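## Task

On the top surface of the two-door cabinet beside arm1, build a three-high stack. From the bottom up it is the short square timber piece, then the long cardboard box, then the wooden block with a single big hole. Each item lies on one of its long faces, sits roughly centred on the item beneath it, and nothing in the stack overhangs the cabinet top's edges. Every other object must finish resting directly on the furniture top it started on. It is a failure if any object from a furniture top ends up on the floor while no gripper holds it. It is also a failure if any object goes inside or beneath a piece of furniture, even while gripped. The stack must stand without robot support, and at the end the grippers must release and the arms withdraw.

## Robot and tools

Setup: three identical i2rt Big YAM arms named arm1, arm2 and arm3. Each has six revolute joints, a two-finger gripper and a wrist camera. Two fixed room cameras, room_a and room_b, also watch the scene. The hand reaches roughly 1.0 m out from the joint1 axis. Loose objects may occasionally get a small shove from outside.

Frame: all poses share one scene frame. Its origin is on the floor and +z is up. The hand point is midway between the fingertips. The hand's z axis runs along the fingers, and the fingers open and close along its y axis. No output line prints robot base poses.

execute_actions: the argument actions is a list holding one action, or an empty list to just read state and images. An action is an object keyed by robot name (arm1, arm2, arm3). Each robot has its own joints object. Every value is an absolute target set by joint name, never an offset.
- joint1_rad: -2.879 to 2.879. Base yaw; positive is counter-clockwise seen from above, and 0 extends the arm the way its foot faces.
- joint2_rad: 0 to 3.141. Shoulder; 0 has the upper arm roughly level pointing backward, and larger values lift it up and then forward.
- joint3_rad: 0 to 3.019. Elbow; 0 is folded, and larger values open it.
- joint4_rad: -1.692 to 1.57. Hand pitch; positive tilts the fingers up.
- joint5_rad: -1.57 to 1.57. Sideways hand swing; positive is to the arm's right.
- joint6_rad: -2.094 to 2.094. Hand roll; positive is clockwise viewed from behind the hand.
- gripper_m: 0 to 0.093, the fingertip gap in metres. Each finger pad can squeeze about 50-62 N, less on some grippers.
Arm angles are in radians. Completion tolerances are ±0.045, 0.14, 0.09, 0.055, 0.03 and 0.035 rad for joints 1-6, and ±0.003 m for the gripper. With joints 1 and 6 at 0 and the hand level and forward, the wrist camera sits above the hand looking at the fingertips. Motions in one action all begin together but may finish at different times. Joints run at different speeds, so the hand can sweep wide between postures; plan clearances. Omitted joints or robots may keep pushing toward earlier targets. An unknown key or an out-of-range number rejects the whole call, and nothing moves. The optional cameras list picks which images come back: names from arm1_cam_wrist, arm2_cam_wrist, arm3_cam_wrist, room_a, room_b, or all. Null or omitted means all, and [] means none.

wait: seconds, 0 to 10. No new command is sent. It returns the same state and images as an empty action.

zoom_image: camera (one of the five names) and region [x0, y0, x1, y1] in pixels of that camera's latest full image, origin top-left, at most 504x504. Wrist images are 504x504 fisheye; room images are 672x504.

finished_scene: scene, an integer 1 or 2. It closes that scene for good and reports success. Its result then gives the next task. Replying without any tool call ends everything.

Reading results: joint_positions gives current angles. joint_status says how each commanded motion of the last accepted action ended. off_target means the joint stopped short and may still be pushing. After contact_stop or time_out, the joint holds where it stopped. A joint still pushing after time_out keeps its goal, or one nearer its current position, and on_its_own names it. In on_its_own, held at means the target being held, not the actual position. joint command not followed (with a cause: line) means a self/inter-arm collision check blocked that arm's joint targets. Any gripper target in that action still runs. Blocked joints show not_followed and may retry on later actions. Joint torques are raw drive outputs with offsets, scale and noise, so treat them only as rough hints of load. If a result reports a stop, later motion calls in that same reply are skipped. Camera calibration (K, distortion, T_world_to_cam) is supplied per camera and may be off by a couple of degrees and millimetres. Wrist camera poses follow from reported joint angles.

Cautions: a Big YAM does not halt on contact and can press hard. Two arms pressing together hard fails the run, and a hard hit may too. The collision check ignores fingers, gripper housings and wrist cameras, and can react late. To relieve a stuck joint, command its reported position. Tiny target changes may produce no motion. A loaded joint sags. Sustained pushing or holding heats motors: MOTOR HOT appears at 85 °C, and at 100 °C the arm goes limp and drops, reported as OVER-TEMPERATURE FAULT with limit_stop_at_motor_heat; resend targets afterwards. Avoid drops, slips, slams, hard pushes, knocking objects to the floor, and pushing anything into or under furniture. The robot holds its last command while you think. Finish by opening the grippers and moving the arms away so the stack stands alone.

Each tool is called after "Call:" as name([rows], argument=value, ...), one row to a line, values as JSON.

## Session

Call:
execute_actions(actions=[])

Scene clock: 0.00 s.
Joint torques (N m, as the arm reports them, + toward a larger angle): no reading
Motor temperatures (°C, as the motors report them): arm1=[28 31 30 27 31 31] | arm2=[30 30 28 28 29 30] | arm3=[29 27 27 27 30 31]
arm1.joint_positions: joint1_rad=-0.038 joint2_rad=+0.589 joint3_rad=+1.512 joint4_rad=-1.215 joint5_rad=+0.189 joint6_rad=-0.152 gripper_m=+0.094
arm1.joint_status: not commanded
arm1.hand: x=-0.6929 y=+0.8134 z=+1.4550 quat_wxyz=(-0.584, +0.367, -0.708, -0.155) (m; scene frame)
arm2.joint_positions: joint1_rad=-0.521 joint2_rad=+0.548 joint3_rad=+1.557 joint4_rad=-1.229 joint5_rad=+0.277 joint6_rad=-0.479 gripper_m=+0.095
arm2.joint_status: not commanded
arm2.hand: x=+0.3402 y=+0.0022 z=+1.5215 quat_wxyz=(-0.588, +0.161, -0.763, +0.214) (m; scene frame)
arm3.joint_positions: joint1_rad=+0.453 joint2_rad=+0.456 joint3_rad=+1.574 joint4_rad=-1.240 joint5_rad=-0.059 joint6_rad=+0.149 gripper_m=+0.094
arm3.joint_status: not commanded
arm3.hand: x=+0.7232 y=-0.5694 z=+1.4583 quat_wxyz=(-0.527, +0.356, -0.658, -0.403) (m; scene frame)
pictures: arm1_cam_wrist, arm2_cam_wrist, arm3_cam_wrist, room_a, room_b
Images, in order (width x height): arm1_cam_wrist 504x504, arm2_cam_wrist 504x504, arm3_cam_wrist 504x504, room_a 672x504, room_b 672x504.

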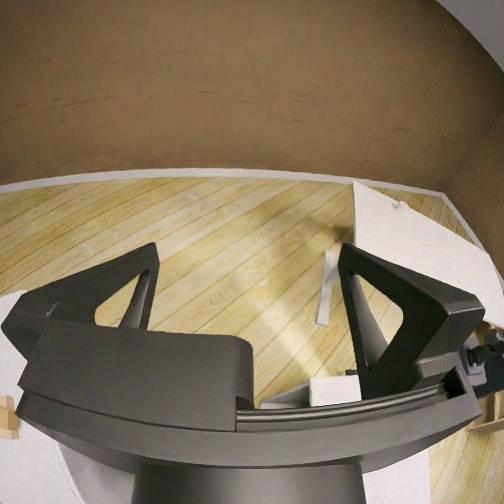

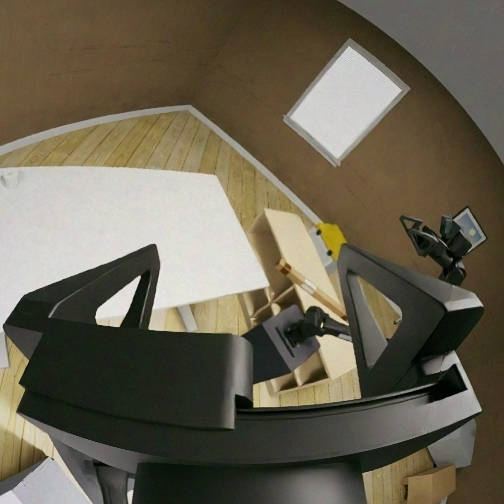

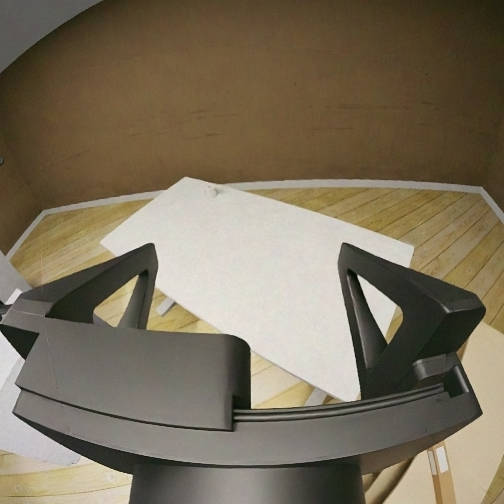

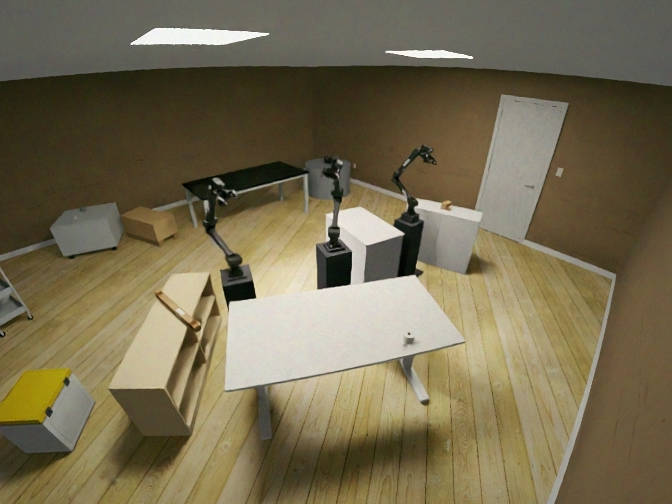

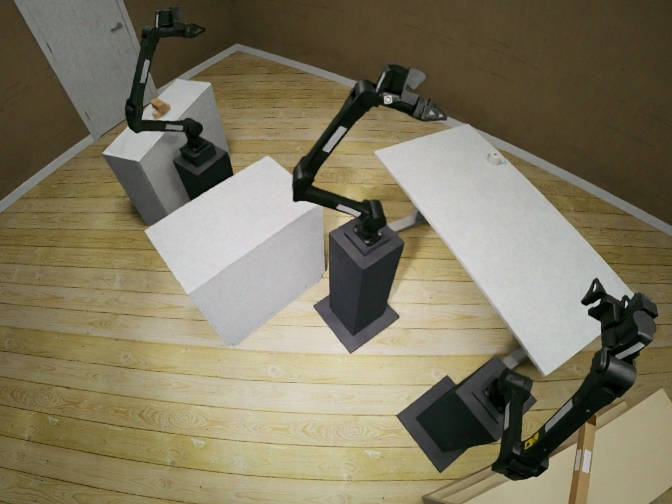

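Call:
zoom_image(camera="room_b", region=[90, 60, 340, 250])

Call:
zoom_image(camera="room_a", region=[300, 140, 500, 290])

Call:
zoom_image(camera="room_a", region=[100, 250, 480, 440])

Region (90, 60, 340, 250) of room_b's 672x504 image, scaled by 2.016, with more detail than that image has; it fills the top 383 rows of this view, and the rest is white.

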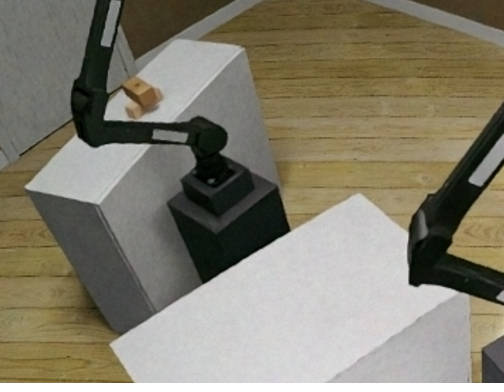

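Region (300, 140, 500, 290) of room_a's 672x504 image, scaled by 2.520, with more detail than that image has; it fills the top 378 rows of this view, and the rest is white.

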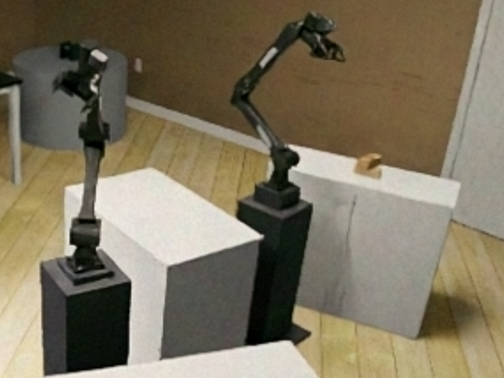

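Region (100, 250, 480, 440) of room_a's 672x504 image, scaled by 1.326, with more detail than that image has.

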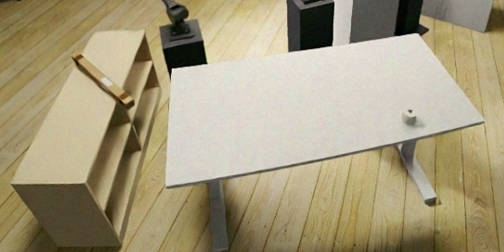

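Call:
execute_actions([
  {"arm1": {"joints": {"joint1_rad": 1.31, "joint2_rad": 1.4, "joint3_rad": 1.5, "joint4_rad": -1.5, "joint5_rad": 0, "joint6_rad": 0}}, "arm3": {"joints": {"joint1_rad": -1.37, "joint2_rad": 1.4, "joint3_rad": 1.5, "joint4_rad": -1.5, "joint5_rad": 0, "joint6_rad": 0}}},
])

Scene clock: 70.80 s.
Joint torques (N m, as the arm reports them, + toward a larger angle): arm1=[  0.13 -14.38  11.69   0.11  -0.04   0.13] | arm2=[ 0.34  4.4   7.62  2.13 -0.07  0.08] | arm3=[  0.82 -13.45   9.78  -0.32  -0.03  -0.2 ]
Motor temperatures (°C, as the motors report them): arm1=[28 31 34 28 31 31] | arm2=[30 30 31 28 29 30] | arm3=[29 27 30 27 30 31]
arm1.joint_positions: joint1_rad=+1.314 joint2_rad=+1.401 joint3_rad=+1.478 joint4_rad=-1.493 joint5_rad=-0.001 joint6_rad=-0.014 gripper_m=+0.094
arm1.joint_status: all done
arm1.hand: x=-1.1286 y=+0.9999 z=+1.1180 quat_wxyz=(-0.036, +0.911, -0.405, -0.063) (m; scene frame)
arm2.joint_positions: joint1_rad=-0.521 joint2_rad=+0.548 joint3_rad=+1.557 joint4_rad=-1.229 joint5_rad=+0.277 joint6_rad=-0.479 gripper_m=+0.095
arm2.joint_status: not commanded
arm2.hand: x=+0.3402 y=+0.0022 z=+1.5215 quat_wxyz=(-0.588, +0.161, -0.763, +0.214) (m; scene frame)
arm3.joint_positions: joint1_rad=-1.374 joint2_rad=+1.412 joint3_rad=+1.488 joint4_rad=-1.488 joint5_rad=+0.001 joint6_rad=+0.016 gripper_m=+0.094
arm3.joint_status: all done
arm3.hand: x=+1.0065 y=-0.9847 z=+1.0878 quat_wxyz=(-0.074, -0.367, -0.927, +0.028) (m; scene frame)
pictures: arm1_cam_wrist, arm2_cam_wrist, arm3_cam_wrist, room_a, room_b
camera_calibration (this result's frames):
arm1_cam_wrist: T_world_to_cam=[[0.730719, 0.682169, 0.0263838, 0.109787], [0.597705, -0.657961, 0.458079, 0.826913], [0.329846, -0.318957, -0.88852, 1.80743], [0, 0, 0, 1]] pos_world=[-1.17065, 1.04568, 1.22425]
arm3_cam_wrist: T_world_to_cam=[[-0.679092, -0.734052, 0.00094447, -0.039715], [-0.654553, 0.606127, 0.451852, 0.765361], [-0.332255, 0.306231, -0.892093, 1.73262], [0, 0, 0, 1]] pos_world=[1.04967, -1.02364, 1.19987]
Images, in order (width x height): arm1_cam_wrist 504x504, arm2_cam_wrist 504x504, arm3_cam_wrist 504x504, room_a 672x504, room_b 672x504.

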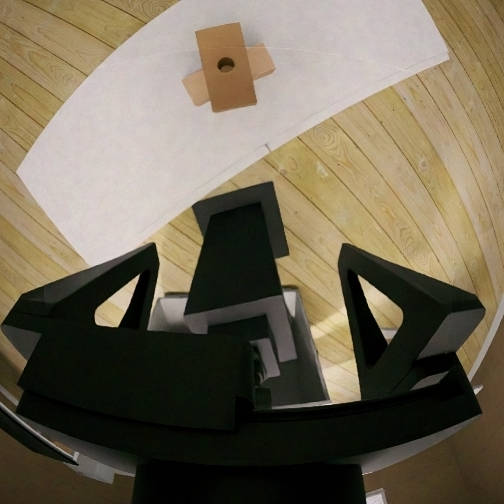

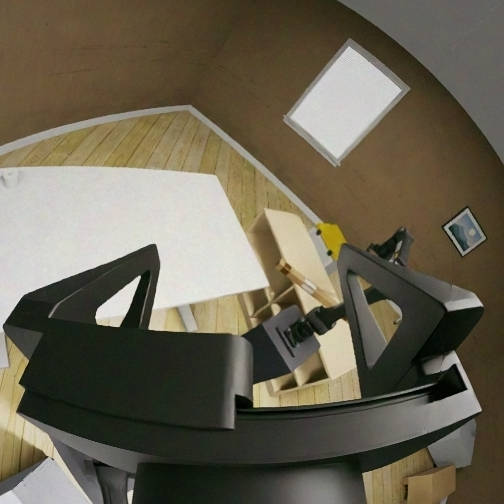

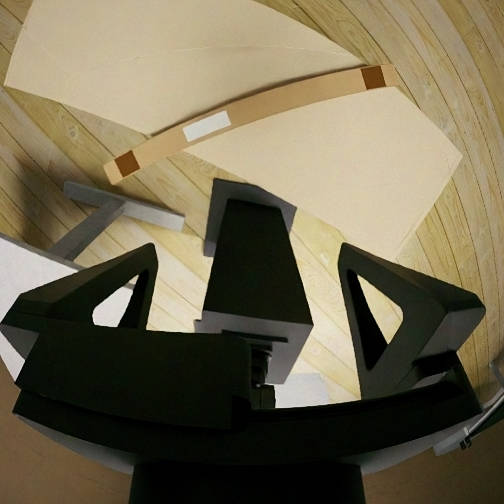

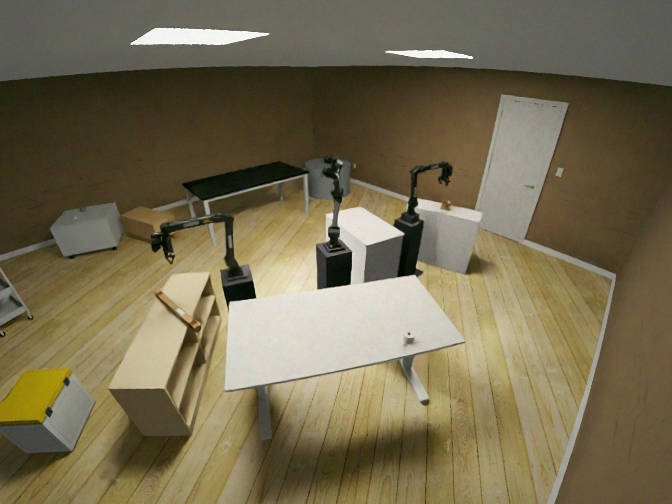

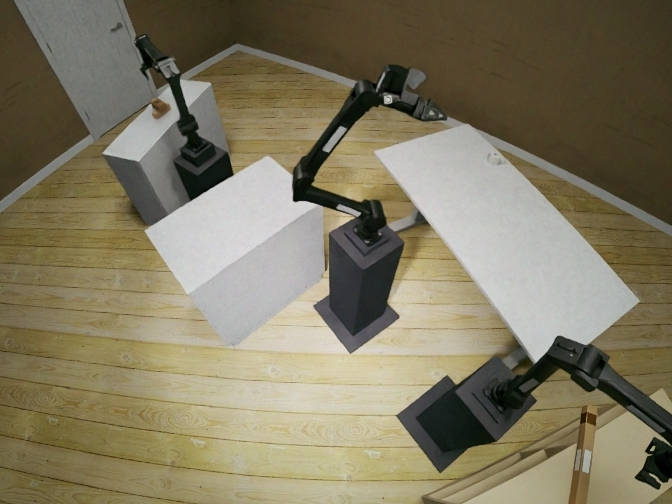

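Call:
execute_actions([
  {"arm1": {"joints": {"joint1_rad": 1.353, "joint2_rad": 1.96, "joint3_rad": 1.756, "joint4_rad": -1.367, "joint5_rad": 0, "joint6_rad": -0.185}}, "arm3": {"joints": {"joint1_rad": -1.379, "joint2_rad": 1.984, "joint3_rad": 1.431, "joint4_rad": -1.018, "joint5_rad": 0, "joint6_rad": 1.2}}},
], cameras=["arm1_cam_wrist", "arm3_cam_wrist", "room_a"])

Scene clock: 154.40 s.
Joint torques (N m, as the arm reports them, + toward a larger angle): arm1=[  0.51 -22.74  11.34   0.14  -0.06  -0.14] | arm2=[ 0.31  3.82  7.69  2.07 -0.12  0.08] | arm3=[ -0.12 -20.5    8.11   0.26   0.09   0.05]
Motor temperatures (°C, as the motors report them): arm1=[28 32 37 28 31 32] | arm2=[30 30 31 28 29 30] | arm3=[29 29 32 27 30 31]
arm1.joint_positions: joint1_rad=+1.349 joint2_rad=+1.963 joint3_rad=+1.731 joint4_rad=-1.370 joint5_rad=-0.001 joint6_rad=-0.171 gripper_m=+0.094
arm1.joint_status: all done
arm1.hand: x=-1.2396 y=+1.0989 z=+0.9353 quat_wxyz=(+0.005, +0.948, -0.318, +0.021) (m; scene frame)
arm2.joint_positions: joint1_rad=-0.521 joint2_rad=+0.548 joint3_rad=+1.557 joint4_rad=-1.229 joint5_rad=+0.277 joint6_rad=-0.479 gripper_m=+0.095
arm2.joint_status: not commanded
arm2.hand: x=+0.3402 y=+0.0022 z=+1.5215 quat_wxyz=(-0.588, +0.161, -0.763, +0.214) (m; scene frame)
arm3.joint_positions: joint1_rad=-1.374 joint2_rad=+1.994 joint3_rad=+1.415 joint4_rad=-1.030 joint5_rad=+0.001 joint6_rad=+1.183 gripper_m=+0.094
arm3.joint_status: all done
arm3.hand: x=+1.0812 y=-1.0525 z=+0.7793 quat_wxyz=(+0.019, -0.819, -0.573, +0.004) (m; scene frame)
pictures: arm1_cam_wrist, arm3_cam_wrist, room_a
camera_calibration (this result's frames):
arm1_cam_wrist: T_world_to_cam=[[0.585914, 0.810268, 0.013081, -0.179606], [0.633629, -0.468128, 0.61593, 0.730471], [0.505192, -0.352594, -0.787692, 1.87326], [0, 0, 0, 1]] pos_world=[-1.30397, 1.14798, 1.02798]
arm3_cam_wrist: T_world_to_cam=[[-0.941283, 0.335529, 0.0375085, 1.34222], [0.289996, 0.746614, 0.598724, 0.00693833], [0.172885, 0.574446, -0.800077, 1.16746], [0, 0, 0, 1]] pos_world=[1.05956, -1.12617, 0.879556]
Images, in order (width x height): arm1_cam_wrist 504x504, arm3_cam_wrist 504x504, room_a 672x504.

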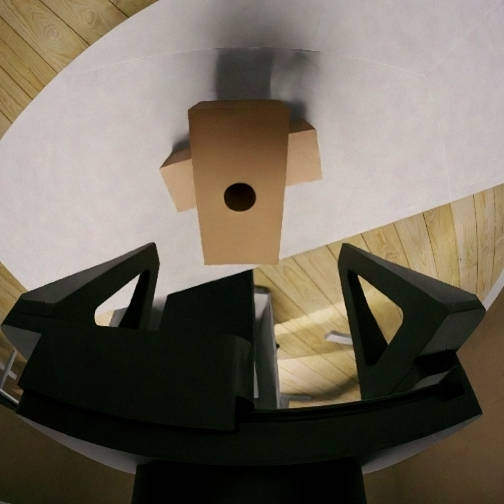

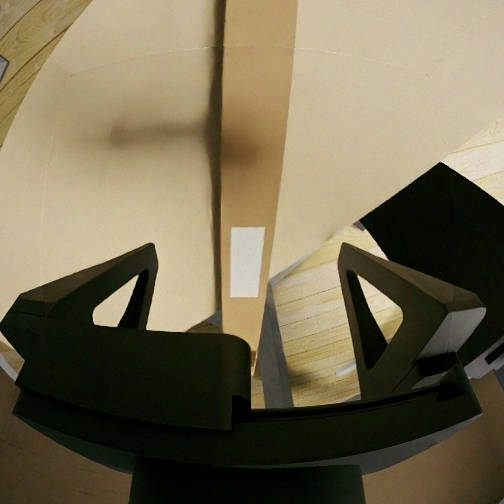

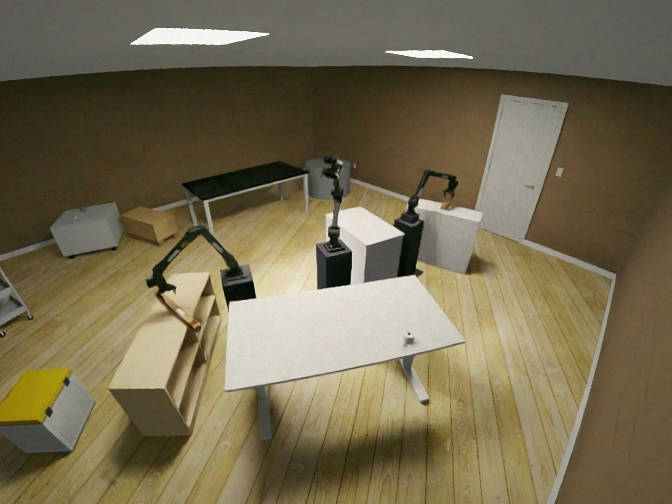

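Call:
execute_actions([
  {"arm1": {"joints": {"joint1_rad": 1.36, "joint2_rad": 2.043, "joint3_rad": 1.62, "joint4_rad": -1.12}}, "arm3": {"joints": {"joint2_rad": 2.087, "joint3_rad": 1.355, "joint4_rad": -0.805}}},
], cameras=["arm1_cam_wrist", "arm3_cam_wrist"])

Scene clock: 183.10 s.
Joint torques (N m, as the arm reports them, + toward a larger angle): arm1=[  0.76 -24.61   9.51   0.46  -0.04  -0.13] | arm2=[-0.12  4.16  7.71  2.1  -0.1   0.11] | arm3=[ -0.29 -19.81   6.68   0.62   0.04   0.08]
Motor temperatures (°C, as the motors report them): arm1=[28 34 37 28 31 32] | arm2=[30 30 32 28 29 30] | arm3=[29 30 32 27 30 31]
arm1.joint_positions: joint1_rad=+1.351 joint2_rad=+2.058 joint3_rad=+1.606 joint4_rad=-1.129 joint5_rad=-0.001 joint6_rad=-0.173 gripper_m=+0.094
arm1.joint_status: all done
arm1.hand: x=-1.2440 y=+1.1030 z=+0.8351 quat_wxyz=(+0.000, +0.949, -0.316, +0.012) (m; scene frame)
arm2.joint_positions: joint1_rad=-0.521 joint2_rad=+0.548 joint3_rad=+1.557 joint4_rad=-1.229 joint5_rad=+0.277 joint6_rad=-0.479 gripper_m=+0.095
arm2.joint_status: not commanded
arm2.hand: x=+0.3402 y=+0.0022 z=+1.5215 quat_wxyz=(-0.588, +0.161, -0.763, +0.214) (m; scene frame)
arm3.joint_positions: joint1_rad=-1.374 joint2_rad=+2.089 joint3_rad=+1.348 joint4_rad=-0.817 joint5_rad=+0.001 joint6_rad=+1.184 gripper_m=+0.094
arm3.joint_status: all done
arm3.hand: x=+1.0839 y=-1.0550 z=+0.7084 quat_wxyz=(-0.006, -0.820, -0.573, -0.001) (m; scene frame)
pictures: arm1_cam_wrist, arm3_cam_wrist
camera_calibration (this result's frames):
arm1_cam_wrist: T_world_to_cam=[[0.582213, 0.812865, 0.0166912, -0.189514], [0.644983, -0.474273, 0.599218, 0.831677], [0.494999, -0.338107, -0.800412, 1.78002], [0, 0, 0, 1]] pos_world=[-1.30719, 1.15033, 0.929555]
arm3_cam_wrist: T_world_to_cam=[[-0.941545, 0.336748, -0.00965033, 1.38329], [0.26825, 0.76674, 0.583225, 0.106224], [0.203799, 0.546544, -0.812253, 1.05735], [0, 0, 0, 1]] pos_world=[1.05845, -1.12515, 0.810235]
Images, in order (width x height): arm1_cam_wrist 504x504, arm3_cam_wrist 504x504.

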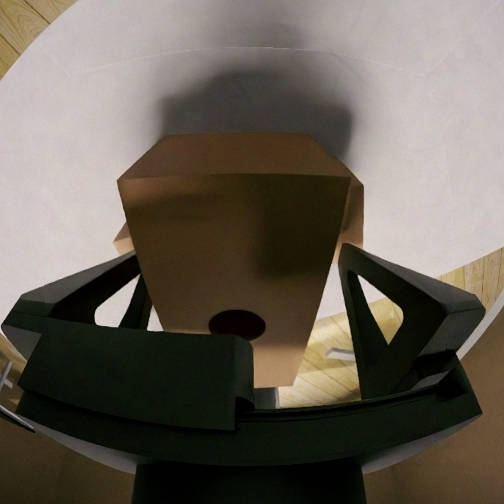

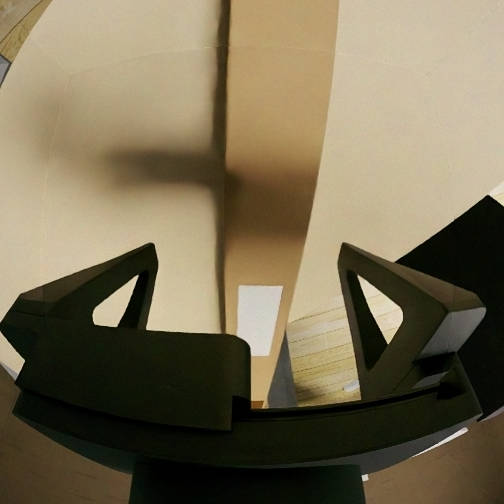

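Call:
execute_actions([
  {"arm1": {"joints": {"gripper_m": 0.04}}, "arm3": {"joints": {"joint2_rad": 2.168, "joint3_rad": 1.316, "joint4_rad": -0.695}}},
], cameras=["arm1_cam_wrist", "arm3_cam_wrist"])

Scene clock: 192.27 s.
Joint torques (N m, as the arm reports them, + toward a larger angle): arm1=[  0.85 -24.53   9.63   0.38  -0.05  -0.12] | arm2=[ 0.33  4.15  7.69  2.05 -0.09  0.09] | arm3=[ -0.18 -18.58   5.5    0.73   0.06   0.08]
Motor temperatures (°C, as the motors report them): arm1=[28 34 37 28 31 32] | arm2=[30 30 32 28 29 30] | arm3=[29 30 31 27 30 31]
arm1.joint_positions: joint1_rad=+1.352 joint2_rad=+2.058 joint3_rad=+1.606 joint4_rad=-1.127 joint5_rad=-0.001 joint6_rad=-0.174 gripper_m=+0.059
arm1.joint_status: gripper_m off_target (ended at +0.059, target +0.040)
arm1.hand: x=-1.2446 y=+1.1029 z=+0.8351 quat_wxyz=(-0.001, +0.949, -0.315, +0.011) (m; scene frame)
arm2.joint_positions: joint1_rad=-0.521 joint2_rad=+0.548 joint3_rad=+1.557 joint4_rad=-1.229 joint5_rad=+0.277 joint6_rad=-0.479 gripper_m=+0.095
arm2.joint_status: not commanded
arm2.hand: x=+0.3402 y=+0.0022 z=+1.5215 quat_wxyz=(-0.588, +0.161, -0.763, +0.214) (m; scene frame)
arm3.joint_positions: joint1_rad=-1.374 joint2_rad=+2.161 joint3_rad=+1.312 joint4_rad=-0.707 joint5_rad=+0.001 joint6_rad=+1.184 gripper_m=+0.094
arm3.joint_status: all done
arm3.hand: x=+1.0776 y=-1.0492 z=+0.6609 quat_wxyz=(-0.007, -0.820, -0.573, -0.002) (m; scene frame)
pictures: arm1_cam_wrist, arm3_cam_wrist
camera_calibration (this result's frames):
arm1_cam_wrist: T_world_to_cam=[[0.580975, 0.813745, 0.0169587, -0.191872], [0.646345, -0.473922, 0.598027, 0.83435], [0.494678, -0.336477, -0.801297, 1.77883], [0, 0, 0, 1]] pos_world=[-1.30775, 1.15009, 0.929659]
arm3_cam_wrist: T_world_to_cam=[[-0.941534, 0.336738, -0.0110586, 1.37587], [0.267593, 0.767339, 0.582739, 0.132856], [0.204716, 0.545709, -0.812584, 1.01526], [0, 0, 0, 1]] pos_world=[1.05204, -1.11929, 0.762781]
Images, in order (width x height): arm1_cam_wrist 504x504, arm3_cam_wrist 504x504.

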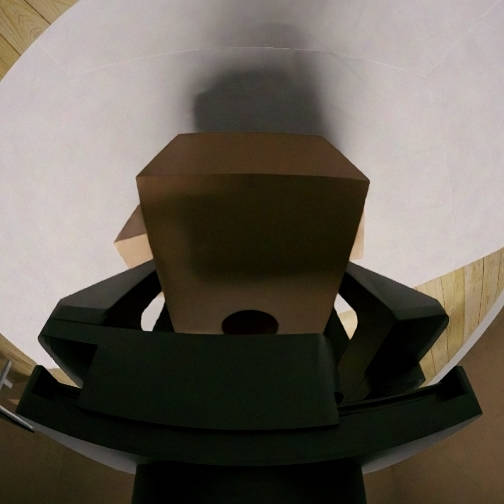

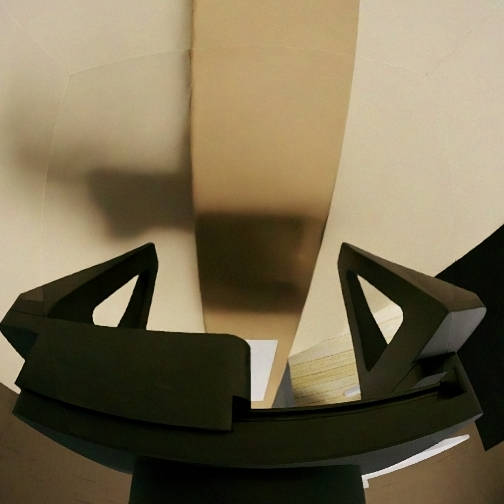

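Call:
execute_actions([
  {"arm1": {"joints": {"joint2_rad": 1.95, "joint3_rad": 1.76, "joint4_rad": -1.37}}, "arm3": {"joints": {"joint2_rad": 2.18, "gripper_m": 0.03}}},
], cameras=["arm1_cam_wrist", "arm3_cam_wrist"])

Scene clock: 231.50 s.
Joint torques (N m, as the arm reports them, + toward a larger angle): arm1=[  0.83 -23.35  12.8   -0.28  -0.05  -0.12] | arm2=[ 0.28  4.13  7.8   2.07 -0.1   0.09] | arm3=[  0.1  -17.7    5.66   0.71   0.07   0.03]
Motor temperatures (°C, as the motors report them): arm1=[28 35 37 28 31 32] | arm2=[30 30 32 28 29 30] | arm3=[29 30 31 27 30 31]
arm1.joint_positions: joint1_rad=+1.352 joint2_rad=+1.959 joint3_rad=+1.719 joint4_rad=-1.362 joint5_rad=-0.001 joint6_rad=-0.174 gripper_m=+0.059
arm1.joint_status: all done
arm1.hand: x=-1.2398 y=+1.0960 z=+0.9332 quat_wxyz=(+0.005, +0.949, -0.315, +0.021) (m; scene frame)
arm2.joint_positions: joint1_rad=-0.521 joint2_rad=+0.548 joint3_rad=+1.557 joint4_rad=-1.229 joint5_rad=+0.277 joint6_rad=-0.479 gripper_m=+0.095
arm2.joint_status: not commanded
arm2.hand: x=+0.3402 y=+0.0022 z=+1.5215 quat_wxyz=(-0.588, +0.161, -0.763, +0.214) (m; scene frame)
arm3.joint_positions: joint1_rad=-1.374 joint2_rad=+2.161 joint3_rad=+1.312 joint4_rad=-0.706 joint5_rad=+0.001 joint6_rad=+1.186 gripper_m=+0.049
arm3.joint_status: gripper_m off_target (ended at +0.049, target +0.030); the others done
arm3.hand: x=+1.0778 y=-1.0494 z=+0.6609 quat_wxyz=(-0.008, -0.820, -0.572, -0.002) (m; scene frame)
pictures: arm1_cam_wrist, arm3_cam_wrist
camera_calibration (this result's frames):
arm1_cam_wrist: T_world_to_cam=[[0.580977, 0.813823, 0.0125488, -0.186699], [0.636671, -0.464007, 0.615912, 0.729793], [0.507066, -0.349841, -0.787715, 1.87007], [0, 0, 0, 1]] pos_world=[-1.30442, 1.1448, 1.02594]
arm3_cam_wrist: T_world_to_cam=[[-0.940879, 0.338524, -0.0121263, 1.37801], [0.268552, 0.767264, 0.582396, 0.132058], [0.206459, 0.544708, -0.812815, 1.01255], [0, 0, 0, 1]] pos_world=[1.05202, -1.11936, 0.762816]
Images, in order (width x height): arm1_cam_wrist 504x504, arm3_cam_wrist 504x504.

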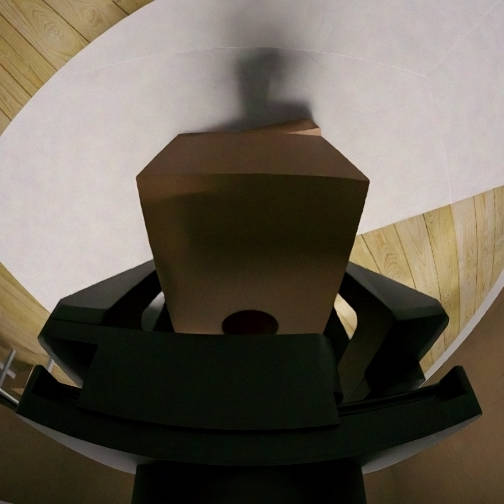

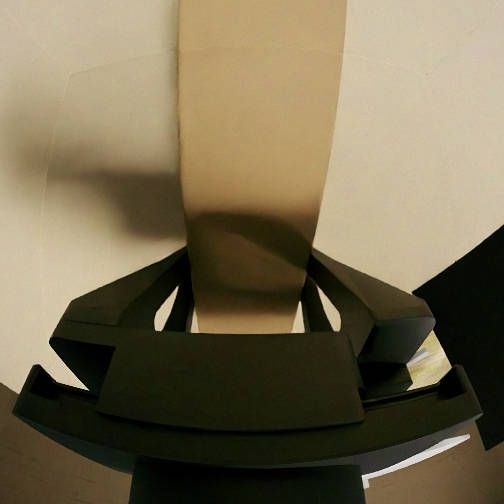

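Call:
execute_actions([
  {"arm1": {"joints": {"joint1_rad": -2.04, "joint2_rad": 1.55, "joint3_rad": 1.43, "joint4_rad": -1.42, "joint6_rad": 1.33}}, "arm2": {"joints": {"joint1_rad": 0.6, "joint2_rad": 1.4, "joint3_rad": 1.5, "joint4_rad": -1.5, "joint5_rad": 0, "joint6_rad": 0}}, "arm3": {"joints": {"joint2_rad": 1.82, "joint3_rad": 1.53, "joint4_rad": -1.25}}},
])

Scene clock: 246.90 s.
Joint torques (N m, as the arm reports them, + toward a larger angle): arm1=[  1.63 -18.52  10.37  -0.25  -0.11   0.13] | arm2=[  0.05 -11.96   9.34  -0.07  -0.19   0.16] | arm3=[  0.19 -18.34   8.55  -0.58   0.07   0.07]
Motor temperatures (°C, as the motors report them): arm1=[28 35 38 28 31 32] | arm2=[30 30 32 28 29 30] | arm3=[29 30 31 27 30 31]
arm1.joint_positions: joint1_rad=-2.048 joint2_rad=+1.577 joint3_rad=+1.418 joint4_rad=-1.413 joint5_rad=+0.002 joint6_rad=+1.317 gripper_m=+0.059
arm1.joint_status: all done
arm1.hand: x=-0.6121 y=+0.2534 z=+1.0263 quat_wxyz=(-0.002, -0.930, -0.367, -0.007) (m; scene frame)
arm2.joint_positions: joint1_rad=+0.604 joint2_rad=+1.404 joint3_rad=+1.499 joint4_rad=-1.484 joint5_rad=+0.001 joint6_rad=-0.008 gripper_m=+0.095
arm2.joint_status: all done
arm2.hand: x=+0.2943 y=+0.4496 z=+1.1684 quat_wxyz=(-0.065, +0.595, -0.800, -0.050) (m; scene frame)
arm3.joint_positions: joint1_rad=-1.374 joint2_rad=+1.819 joint3_rad=+1.524 joint4_rad=-1.239 joint5_rad=+0.001 joint6_rad=+1.186 gripper_m=+0.049
arm3.joint_status: all done
arm3.hand: x=+1.0851 y=-1.0562 z=+0.9101 quat_wxyz=(-0.018, -0.820, -0.572, -0.004) (m; scene frame)
pictures: arm1_cam_wrist, arm2_cam_wrist, arm3_cam_wrist, room_a, room_b
camera_calibration (this result's frames):
arm1_cam_wrist: T_world_to_cam=[[-0.697914, 0.716181, -0.0000074209, -0.611988], [0.578167, 0.563427, 0.590147, -0.387921], [0.422656, 0.411868, -0.807296, 1.10575], [0, 0, 0, 1]] pos_world=[-0.670186, 0.201435, 1.1216]
arm2_cam_wrist: T_world_to_cam=[[0.959971, -0.280002, -0.00743585, -0.145658], [-0.249175, -0.865807, 0.433925, -0.0355868], [-0.127938, -0.414702, -0.900918, 1.40182], [0, 0, 0, 1]] pos_world=[0.310306, 0.509743, 1.27728]
arm3_cam_wrist: T_world_to_cam=[[-0.940547, 0.338233, -0.031149, 1.40683], [0.259738, 0.775293, 0.575723, 0.0142939], [0.218878, 0.533404, -0.817051, 1.19572], [0, 0, 0, 1]] pos_world=[1.05776, -1.12472, 1.01256]
Images, in order (width x height): arm1_cam_wrist 504x504, arm2_cam_wrist 504x504, arm3_cam_wrist 504x504, room_a 672x504, room_b 672x504.

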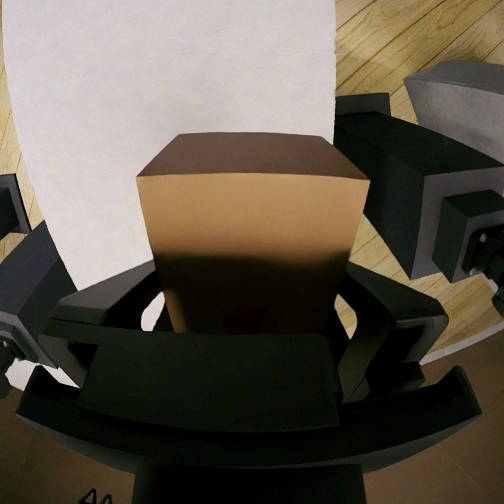

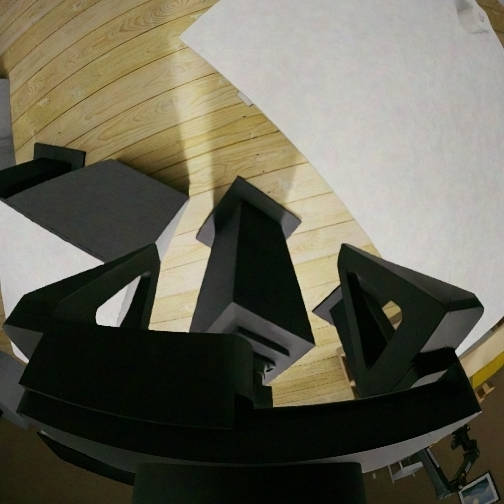

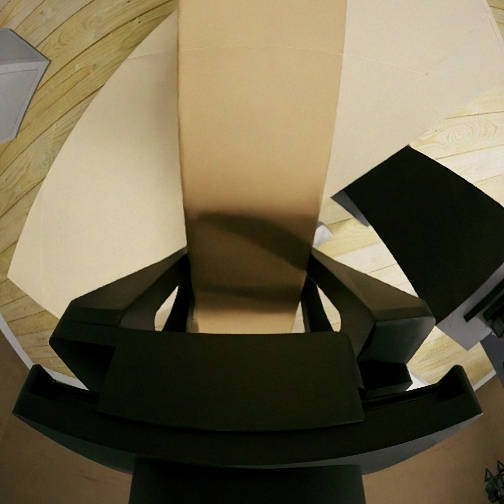

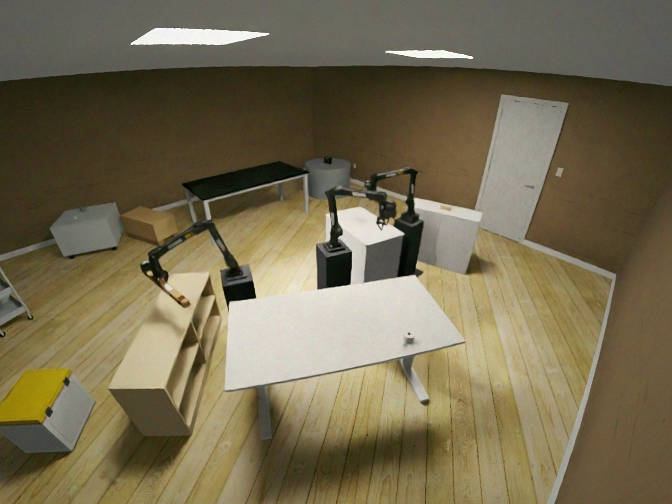

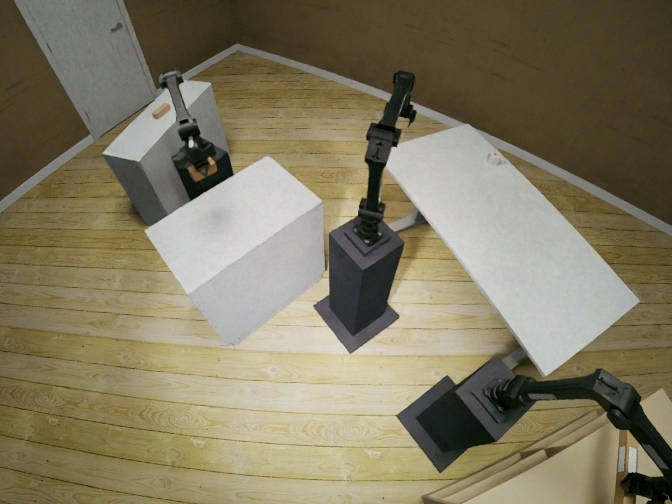

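Call:
execute_actions([
  {"arm1": {"joints": {"joint2_rad": 1.855, "joint3_rad": 1.105, "joint4_rad": -0.79}}, "arm3": {"joints": {"joint1_rad": 0.77, "joint2_rad": 2.02, "joint3_rad": 1.835, "joint4_rad": -1.355, "joint6_rad": -0.66}}},
], cameras=["arm1_cam_wrist", "arm3_cam_wrist", "room_a", "room_b"])

Scene clock: 308.37 s.
Joint torques (N m, as the arm reports them, + toward a larger angle): arm1=[  1.44 -16.59   6.81   1.53   0.05   0.12] | arm2=[ -0.07 -12.47   9.43  -0.1   -0.18   0.14] | arm3=[  0.49 -23.05  10.05  -0.64  -0.02  -0.24]
Motor temperatures (°C, as the motors report them): arm1=[28 35 38 28 31 32] | arm2=[30 31 34 28 29 30] | arm3=[29 31 33 27 30 31]
arm1.joint_positions: joint1_rad=-2.048 joint2_rad=+1.840 joint3_rad=+1.108 joint4_rad=-0.824 joint5_rad=-0.002 joint6_rad=+1.317 gripper_m=+0.060
arm1.joint_status: all done
arm1.hand: x=-0.6046 y=+0.2481 z=+0.8004 quat_wxyz=(-0.010, -0.930, -0.367, -0.010) (m; scene frame)
arm2.joint_positions: joint1_rad=+0.604 joint2_rad=+1.404 joint3_rad=+1.499 joint4_rad=-1.484 joint5_rad=+0.001 joint6_rad=-0.008 gripper_m=+0.095
arm2.joint_status: not commanded
arm2.hand: x=+0.2943 y=+0.4496 z=+1.1684 quat_wxyz=(-0.065, +0.595, -0.800, -0.050) (m; scene frame)
arm3.joint_positions: joint1_rad=+0.772 joint2_rad=+2.033 joint3_rad=+1.813 joint4_rad=-1.343 joint5_rad=-0.001 joint6_rad=-0.644 gripper_m=+0.049
arm3.joint_status: all done
arm3.hand: x=+0.7772 y=-0.0644 z=+0.8966 quat_wxyz=(-0.004, +0.855, -0.519, -0.002) (m; scene frame)
pictures: arm1_cam_wrist, arm3_cam_wrist, room_a, room_b
camera_calibration (this result's frames):
arm1_cam_wrist: T_world_to_cam=[[-0.697153, 0.716739, -0.0161903, -0.589615], [0.572112, 0.569804, 0.589925, -0.260989], [0.432047, 0.402005, -0.807296, 0.93048], [0, 0, 0, 1]] pos_world=[-0.663748, 0.197255, 0.895591]
arm3_cam_wrist: T_world_to_cam=[[0.883275, 0.468815, 0.00610841, -0.661152], [0.378292, -0.720301, 0.581431, -0.860448], [0.276984, -0.511253, -0.813573, 0.607518], [0, 0, 0, 1]] pos_world=[0.741208, 0.00077211, 0.99859]
Images, in order (width x height): arm1_cam_wrist 504x504, arm3_cam_wrist 504x504, room_a 672x504, room_b 672x504.

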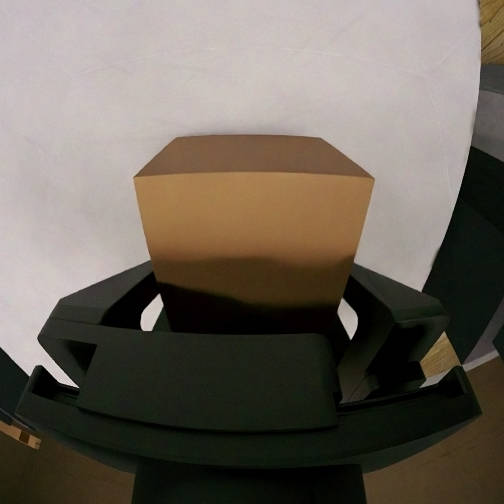

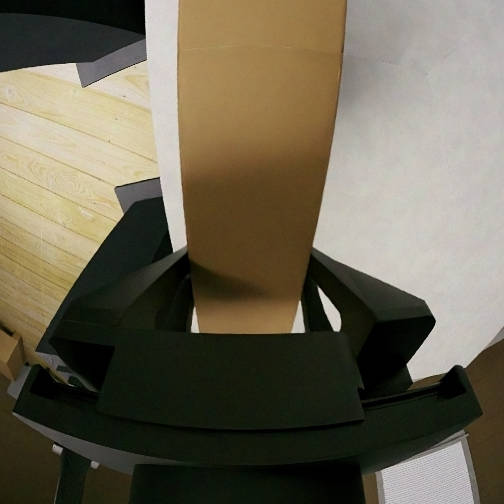

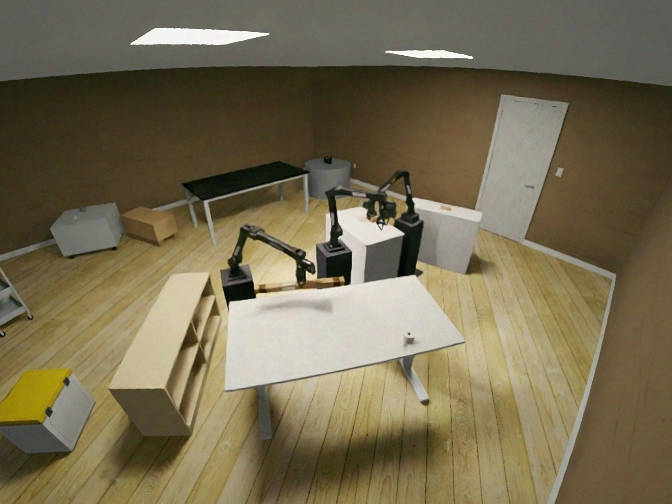

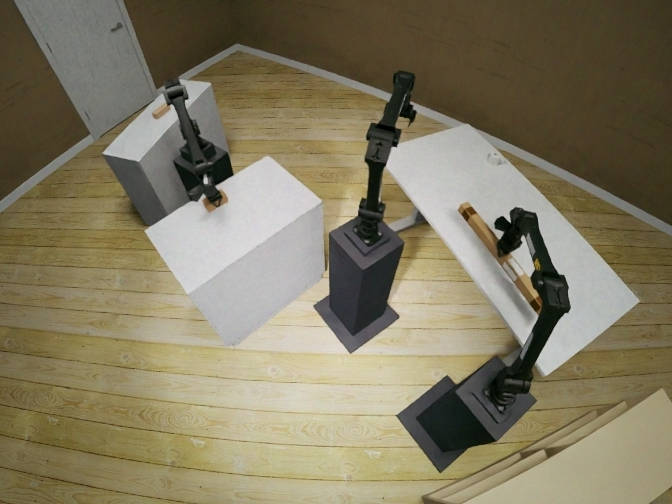

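Call:
execute_actions([
  {"arm1": {"joints": {"joint2_rad": 1.84, "joint3_rad": 1.115, "joint4_rad": -0.824, "gripper_m": 0.093}}, "arm3": {"joints": {"joint2_rad": 2.14, "joint3_rad": 1.695, "joint4_rad": -1.09}}},
], cameras=["arm1_cam_wrist", "arm3_cam_wrist", "room_a"])

Scene clock: 321.13 s.
Joint torques (N m, as the arm reports them, + toward a larger angle): arm1=[  1.44 -17.58   7.74   0.1    0.05   0.12] | arm2=[ -0.09 -12.01   9.31  -0.01  -0.19   0.14] | arm3=[  0.34 -22.98   8.2    0.6   -0.06  -0.23]
Motor temperatures (°C, as the motors report them): arm1=[28 35 36 28 31 32] | arm2=[30 31 34 28 29 30] | arm3=[29 31 34 27 30 31]
arm1.joint_positions: joint1_rad=-2.048 joint2_rad=+1.839 joint3_rad=+1.108 joint4_rad=-0.824 joint5_rad=-0.002 joint6_rad=+1.317 gripper_m=+0.093
arm1.joint_status: all done
arm1.hand: x=-0.6045 y=+0.2480 z=+0.8007 quat_wxyz=(-0.010, -0.930, -0.367, -0.010) (m; scene frame)
arm2.joint_positions: joint1_rad=+0.604 joint2_rad=+1.404 joint3_rad=+1.499 joint4_rad=-1.484 joint5_rad=+0.001 joint6_rad=-0.008 gripper_m=+0.095
arm2.joint_status: not commanded
arm2.hand: x=+0.2943 y=+0.4496 z=+1.1684 quat_wxyz=(-0.065, +0.595, -0.800, -0.050) (m; scene frame)
arm3.joint_positions: joint1_rad=+0.772 joint2_rad=+2.145 joint3_rad=+1.683 joint4_rad=-1.102 joint5_rad=-0.002 joint6_rad=-0.645 gripper_m=+0.049
arm3.joint_status: all done
arm3.hand: x=+0.7774 y=-0.0624 z=+0.7820 quat_wxyz=(-0.003, +0.855, -0.518, -0.002) (m; scene frame)
pictures: arm1_cam_wrist, arm3_cam_wrist, room_a
camera_calibration (this result's frames):
arm1_cam_wrist: T_world_to_cam=[[-0.697139, 0.716736, -0.0169247, -0.588902], [0.571904, 0.570193, 0.589751, -0.261247], [0.432346, 0.401459, -0.807408, 0.931185], [0, 0, 0, 1]] pos_world=[-0.663733, 0.197216, 0.89595]
arm3_cam_wrist: T_world_to_cam=[[0.88274, 0.469836, 0.00481556, -0.660048], [0.379661, -0.71928, 0.581802, -0.79372], [0.276815, -0.511751, -0.813316, 0.515124], [0, 0, 0, 1]] pos_world=[0.741402, 0.00282277, 0.883925]
Images, in order (width x height): arm1_cam_wrist 504x504, arm3_cam_wrist 504x504, room_a 672x504.

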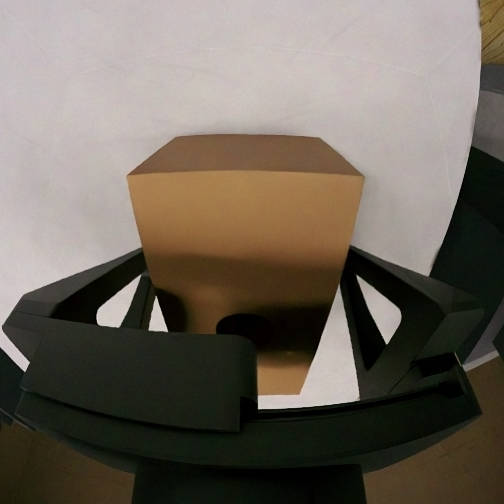

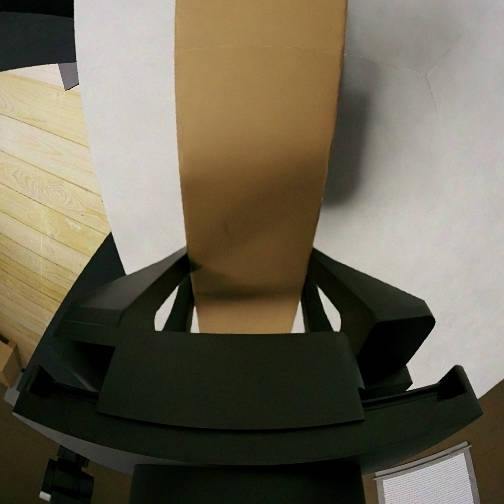

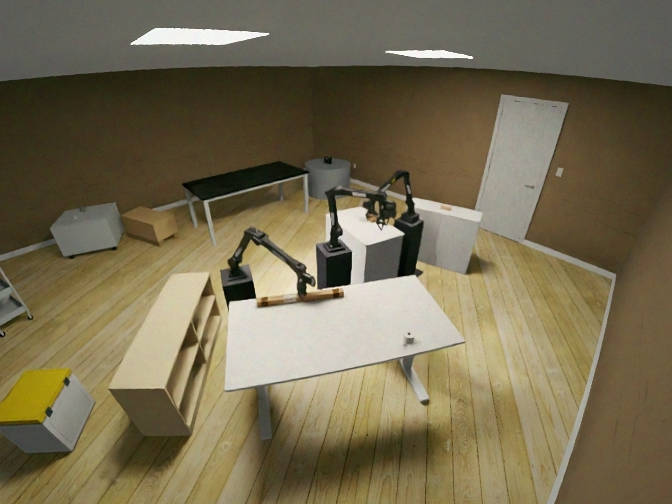

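Call:
execute_actions([
  {"arm1": {"joints": {"joint2_rad": 1.55, "joint3_rad": 1.3, "joint4_rad": -1.3}}, "arm3": {"joints": {"joint2_rad": 2.167}}},
], cameras=["arm3_cam_wrist"])

Scene clock: 330.77 s.
Joint torques (N m, as the arm reports them, + toward a larger angle): arm1=[  1.41 -16.54  10.1   -0.24   0.04   0.12] | arm2=[  0.   -12.77   9.33   0.16  -0.19   0.13] | arm3=[ -0.27 -20.22   8.41   0.61  -0.01  -0.2 ]
Motor temperatures (°C, as the motors report them): arm1=[28 35 36 28 31 32] | arm2=[30 31 34 28 29 30] | arm3=[29 32 33 27 30 31]
arm1.joint_positions: joint1_rad=-2.048 joint2_rad=+1.557 joint3_rad=+1.288 joint4_rad=-1.293 joint5_rad=-0.002 joint6_rad=+1.317 gripper_m=+0.093
arm1.joint_status: all done
arm1.hand: x=-0.6175 y=+0.2660 z=+0.9866 quat_wxyz=(-0.007, -0.930, -0.367, -0.009) (m; scene frame)
arm2.joint_positions: joint1_rad=+0.604 joint2_rad=+1.404 joint3_rad=+1.499 joint4_rad=-1.484 joint5_rad=+0.001 joint6_rad=-0.008 gripper_m=+0.095
arm2.joint_status: not commanded
arm2.hand: x=+0.2943 y=+0.4496 z=+1.1684 quat_wxyz=(-0.065, +0.595, -0.800, -0.050) (m; scene frame)
arm3.joint_positions: joint1_rad=+0.772 joint2_rad=+2.145 joint3_rad=+1.683 joint4_rad=-1.102 joint5_rad=-0.002 joint6_rad=-0.645 gripper_m=+0.049
arm3.joint_status: all done
arm3.hand: x=+0.7774 y=-0.0624 z=+0.7820 quat_wxyz=(-0.003, +0.855, -0.518, -0.002) (m; scene frame)
pictures: arm3_cam_wrist
camera_calibration (this result's frames):
arm3_cam_wrist: T_world_to_cam=[[0.88274, 0.469836, 0.00481556, -0.660048], [0.379661, -0.71928, 0.581802, -0.79372], [0.276815, -0.511751, -0.813316, 0.515124], [0, 0, 0, 1]] pos_world=[0.741402, 0.00282277, 0.883925]
Images, in order (width x height): arm3_cam_wrist 504x504.

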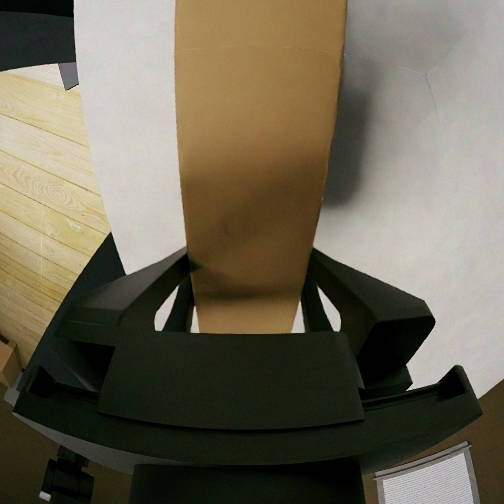

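Call:
execute_actions([
  {"arm1": {"joints": {"joint1_rad": -2.7, "joint2_rad": 1.0, "joint3_rad": 1.1, "joint4_rad": -1.5}}, "arm3": {"joints": {"joint3_rad": 1.665}}},
], cameras=["arm3_cam_wrist", "room_a"])

Scene clock: 335.40 s.
Joint torques (N m, as the arm reports them, + toward a larger angle): arm1=[ 0.08 -6.39 10.4   0.17 -0.06  0.1 ] | arm2=[  0.55 -12.25   9.24   0.1   -0.17   0.15] | arm3=[ -0.22 -20.15   7.12   0.42  -0.01  -0.21]
Motor temperatures (°C, as the motors report them): arm1=[28 35 37 28 31 32] | arm2=[30 31 34 28 29 30] | arm3=[29 32 33 27 30 31]
arm1.joint_positions: joint1_rad=-2.694 joint2_rad=+0.998 joint3_rad=+1.092 joint4_rad=-1.495 joint5_rad=+0.001 joint6_rad=+1.318 gripper_m=+0.093
arm1.joint_status: all done
arm1.hand: x=-0.8807 y=+0.3738 z=+1.0985 quat_wxyz=(-0.083, -0.995, -0.052, +0.009) (m; scene frame)
arm2.joint_positions: joint1_rad=+0.604 joint2_rad=+1.404 joint3_rad=+1.499 joint4_rad=-1.484 joint5_rad=+0.001 joint6_rad=-0.008 gripper_m=+0.095
arm2.joint_status: not commanded
arm2.hand: x=+0.2943 y=+0.4496 z=+1.1684 quat_wxyz=(-0.065, +0.595, -0.800, -0.050) (m; scene frame)
arm3.joint_positions: joint1_rad=+0.772 joint2_rad=+2.146 joint3_rad=+1.667 joint4_rad=-1.098 joint5_rad=-0.002 joint6_rad=-0.645 gripper_m=+0.049
arm3.joint_status: all done
arm3.hand: x=+0.7765 y=-0.0680 z=+0.7764 quat_wxyz=(+0.003, +0.855, -0.518, +0.000) (m; scene frame)
pictures: arm3_cam_wrist, room_a
camera_calibration (this result's frames):
arm3_cam_wrist: T_world_to_cam=[[0.882562, 0.470188, -0.00259894, -0.650662], [0.3811, -0.71208, 0.589665, -0.80089], [0.275403, -0.521407, -0.807643, 0.504034], [0, 0, 0, 1]] pos_world=[0.740655, -0.00155689, 0.877646]
Images, in order (width x height): arm3_cam_wrist 504x504, room_a 672x504.

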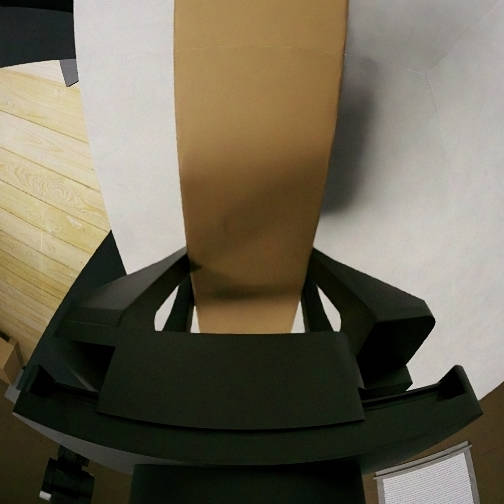

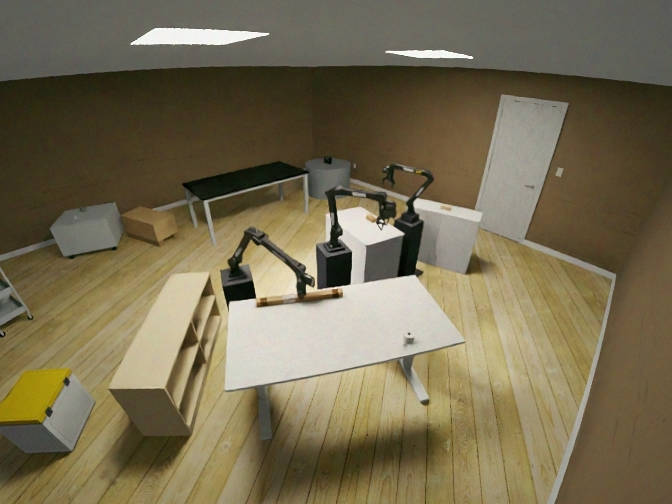

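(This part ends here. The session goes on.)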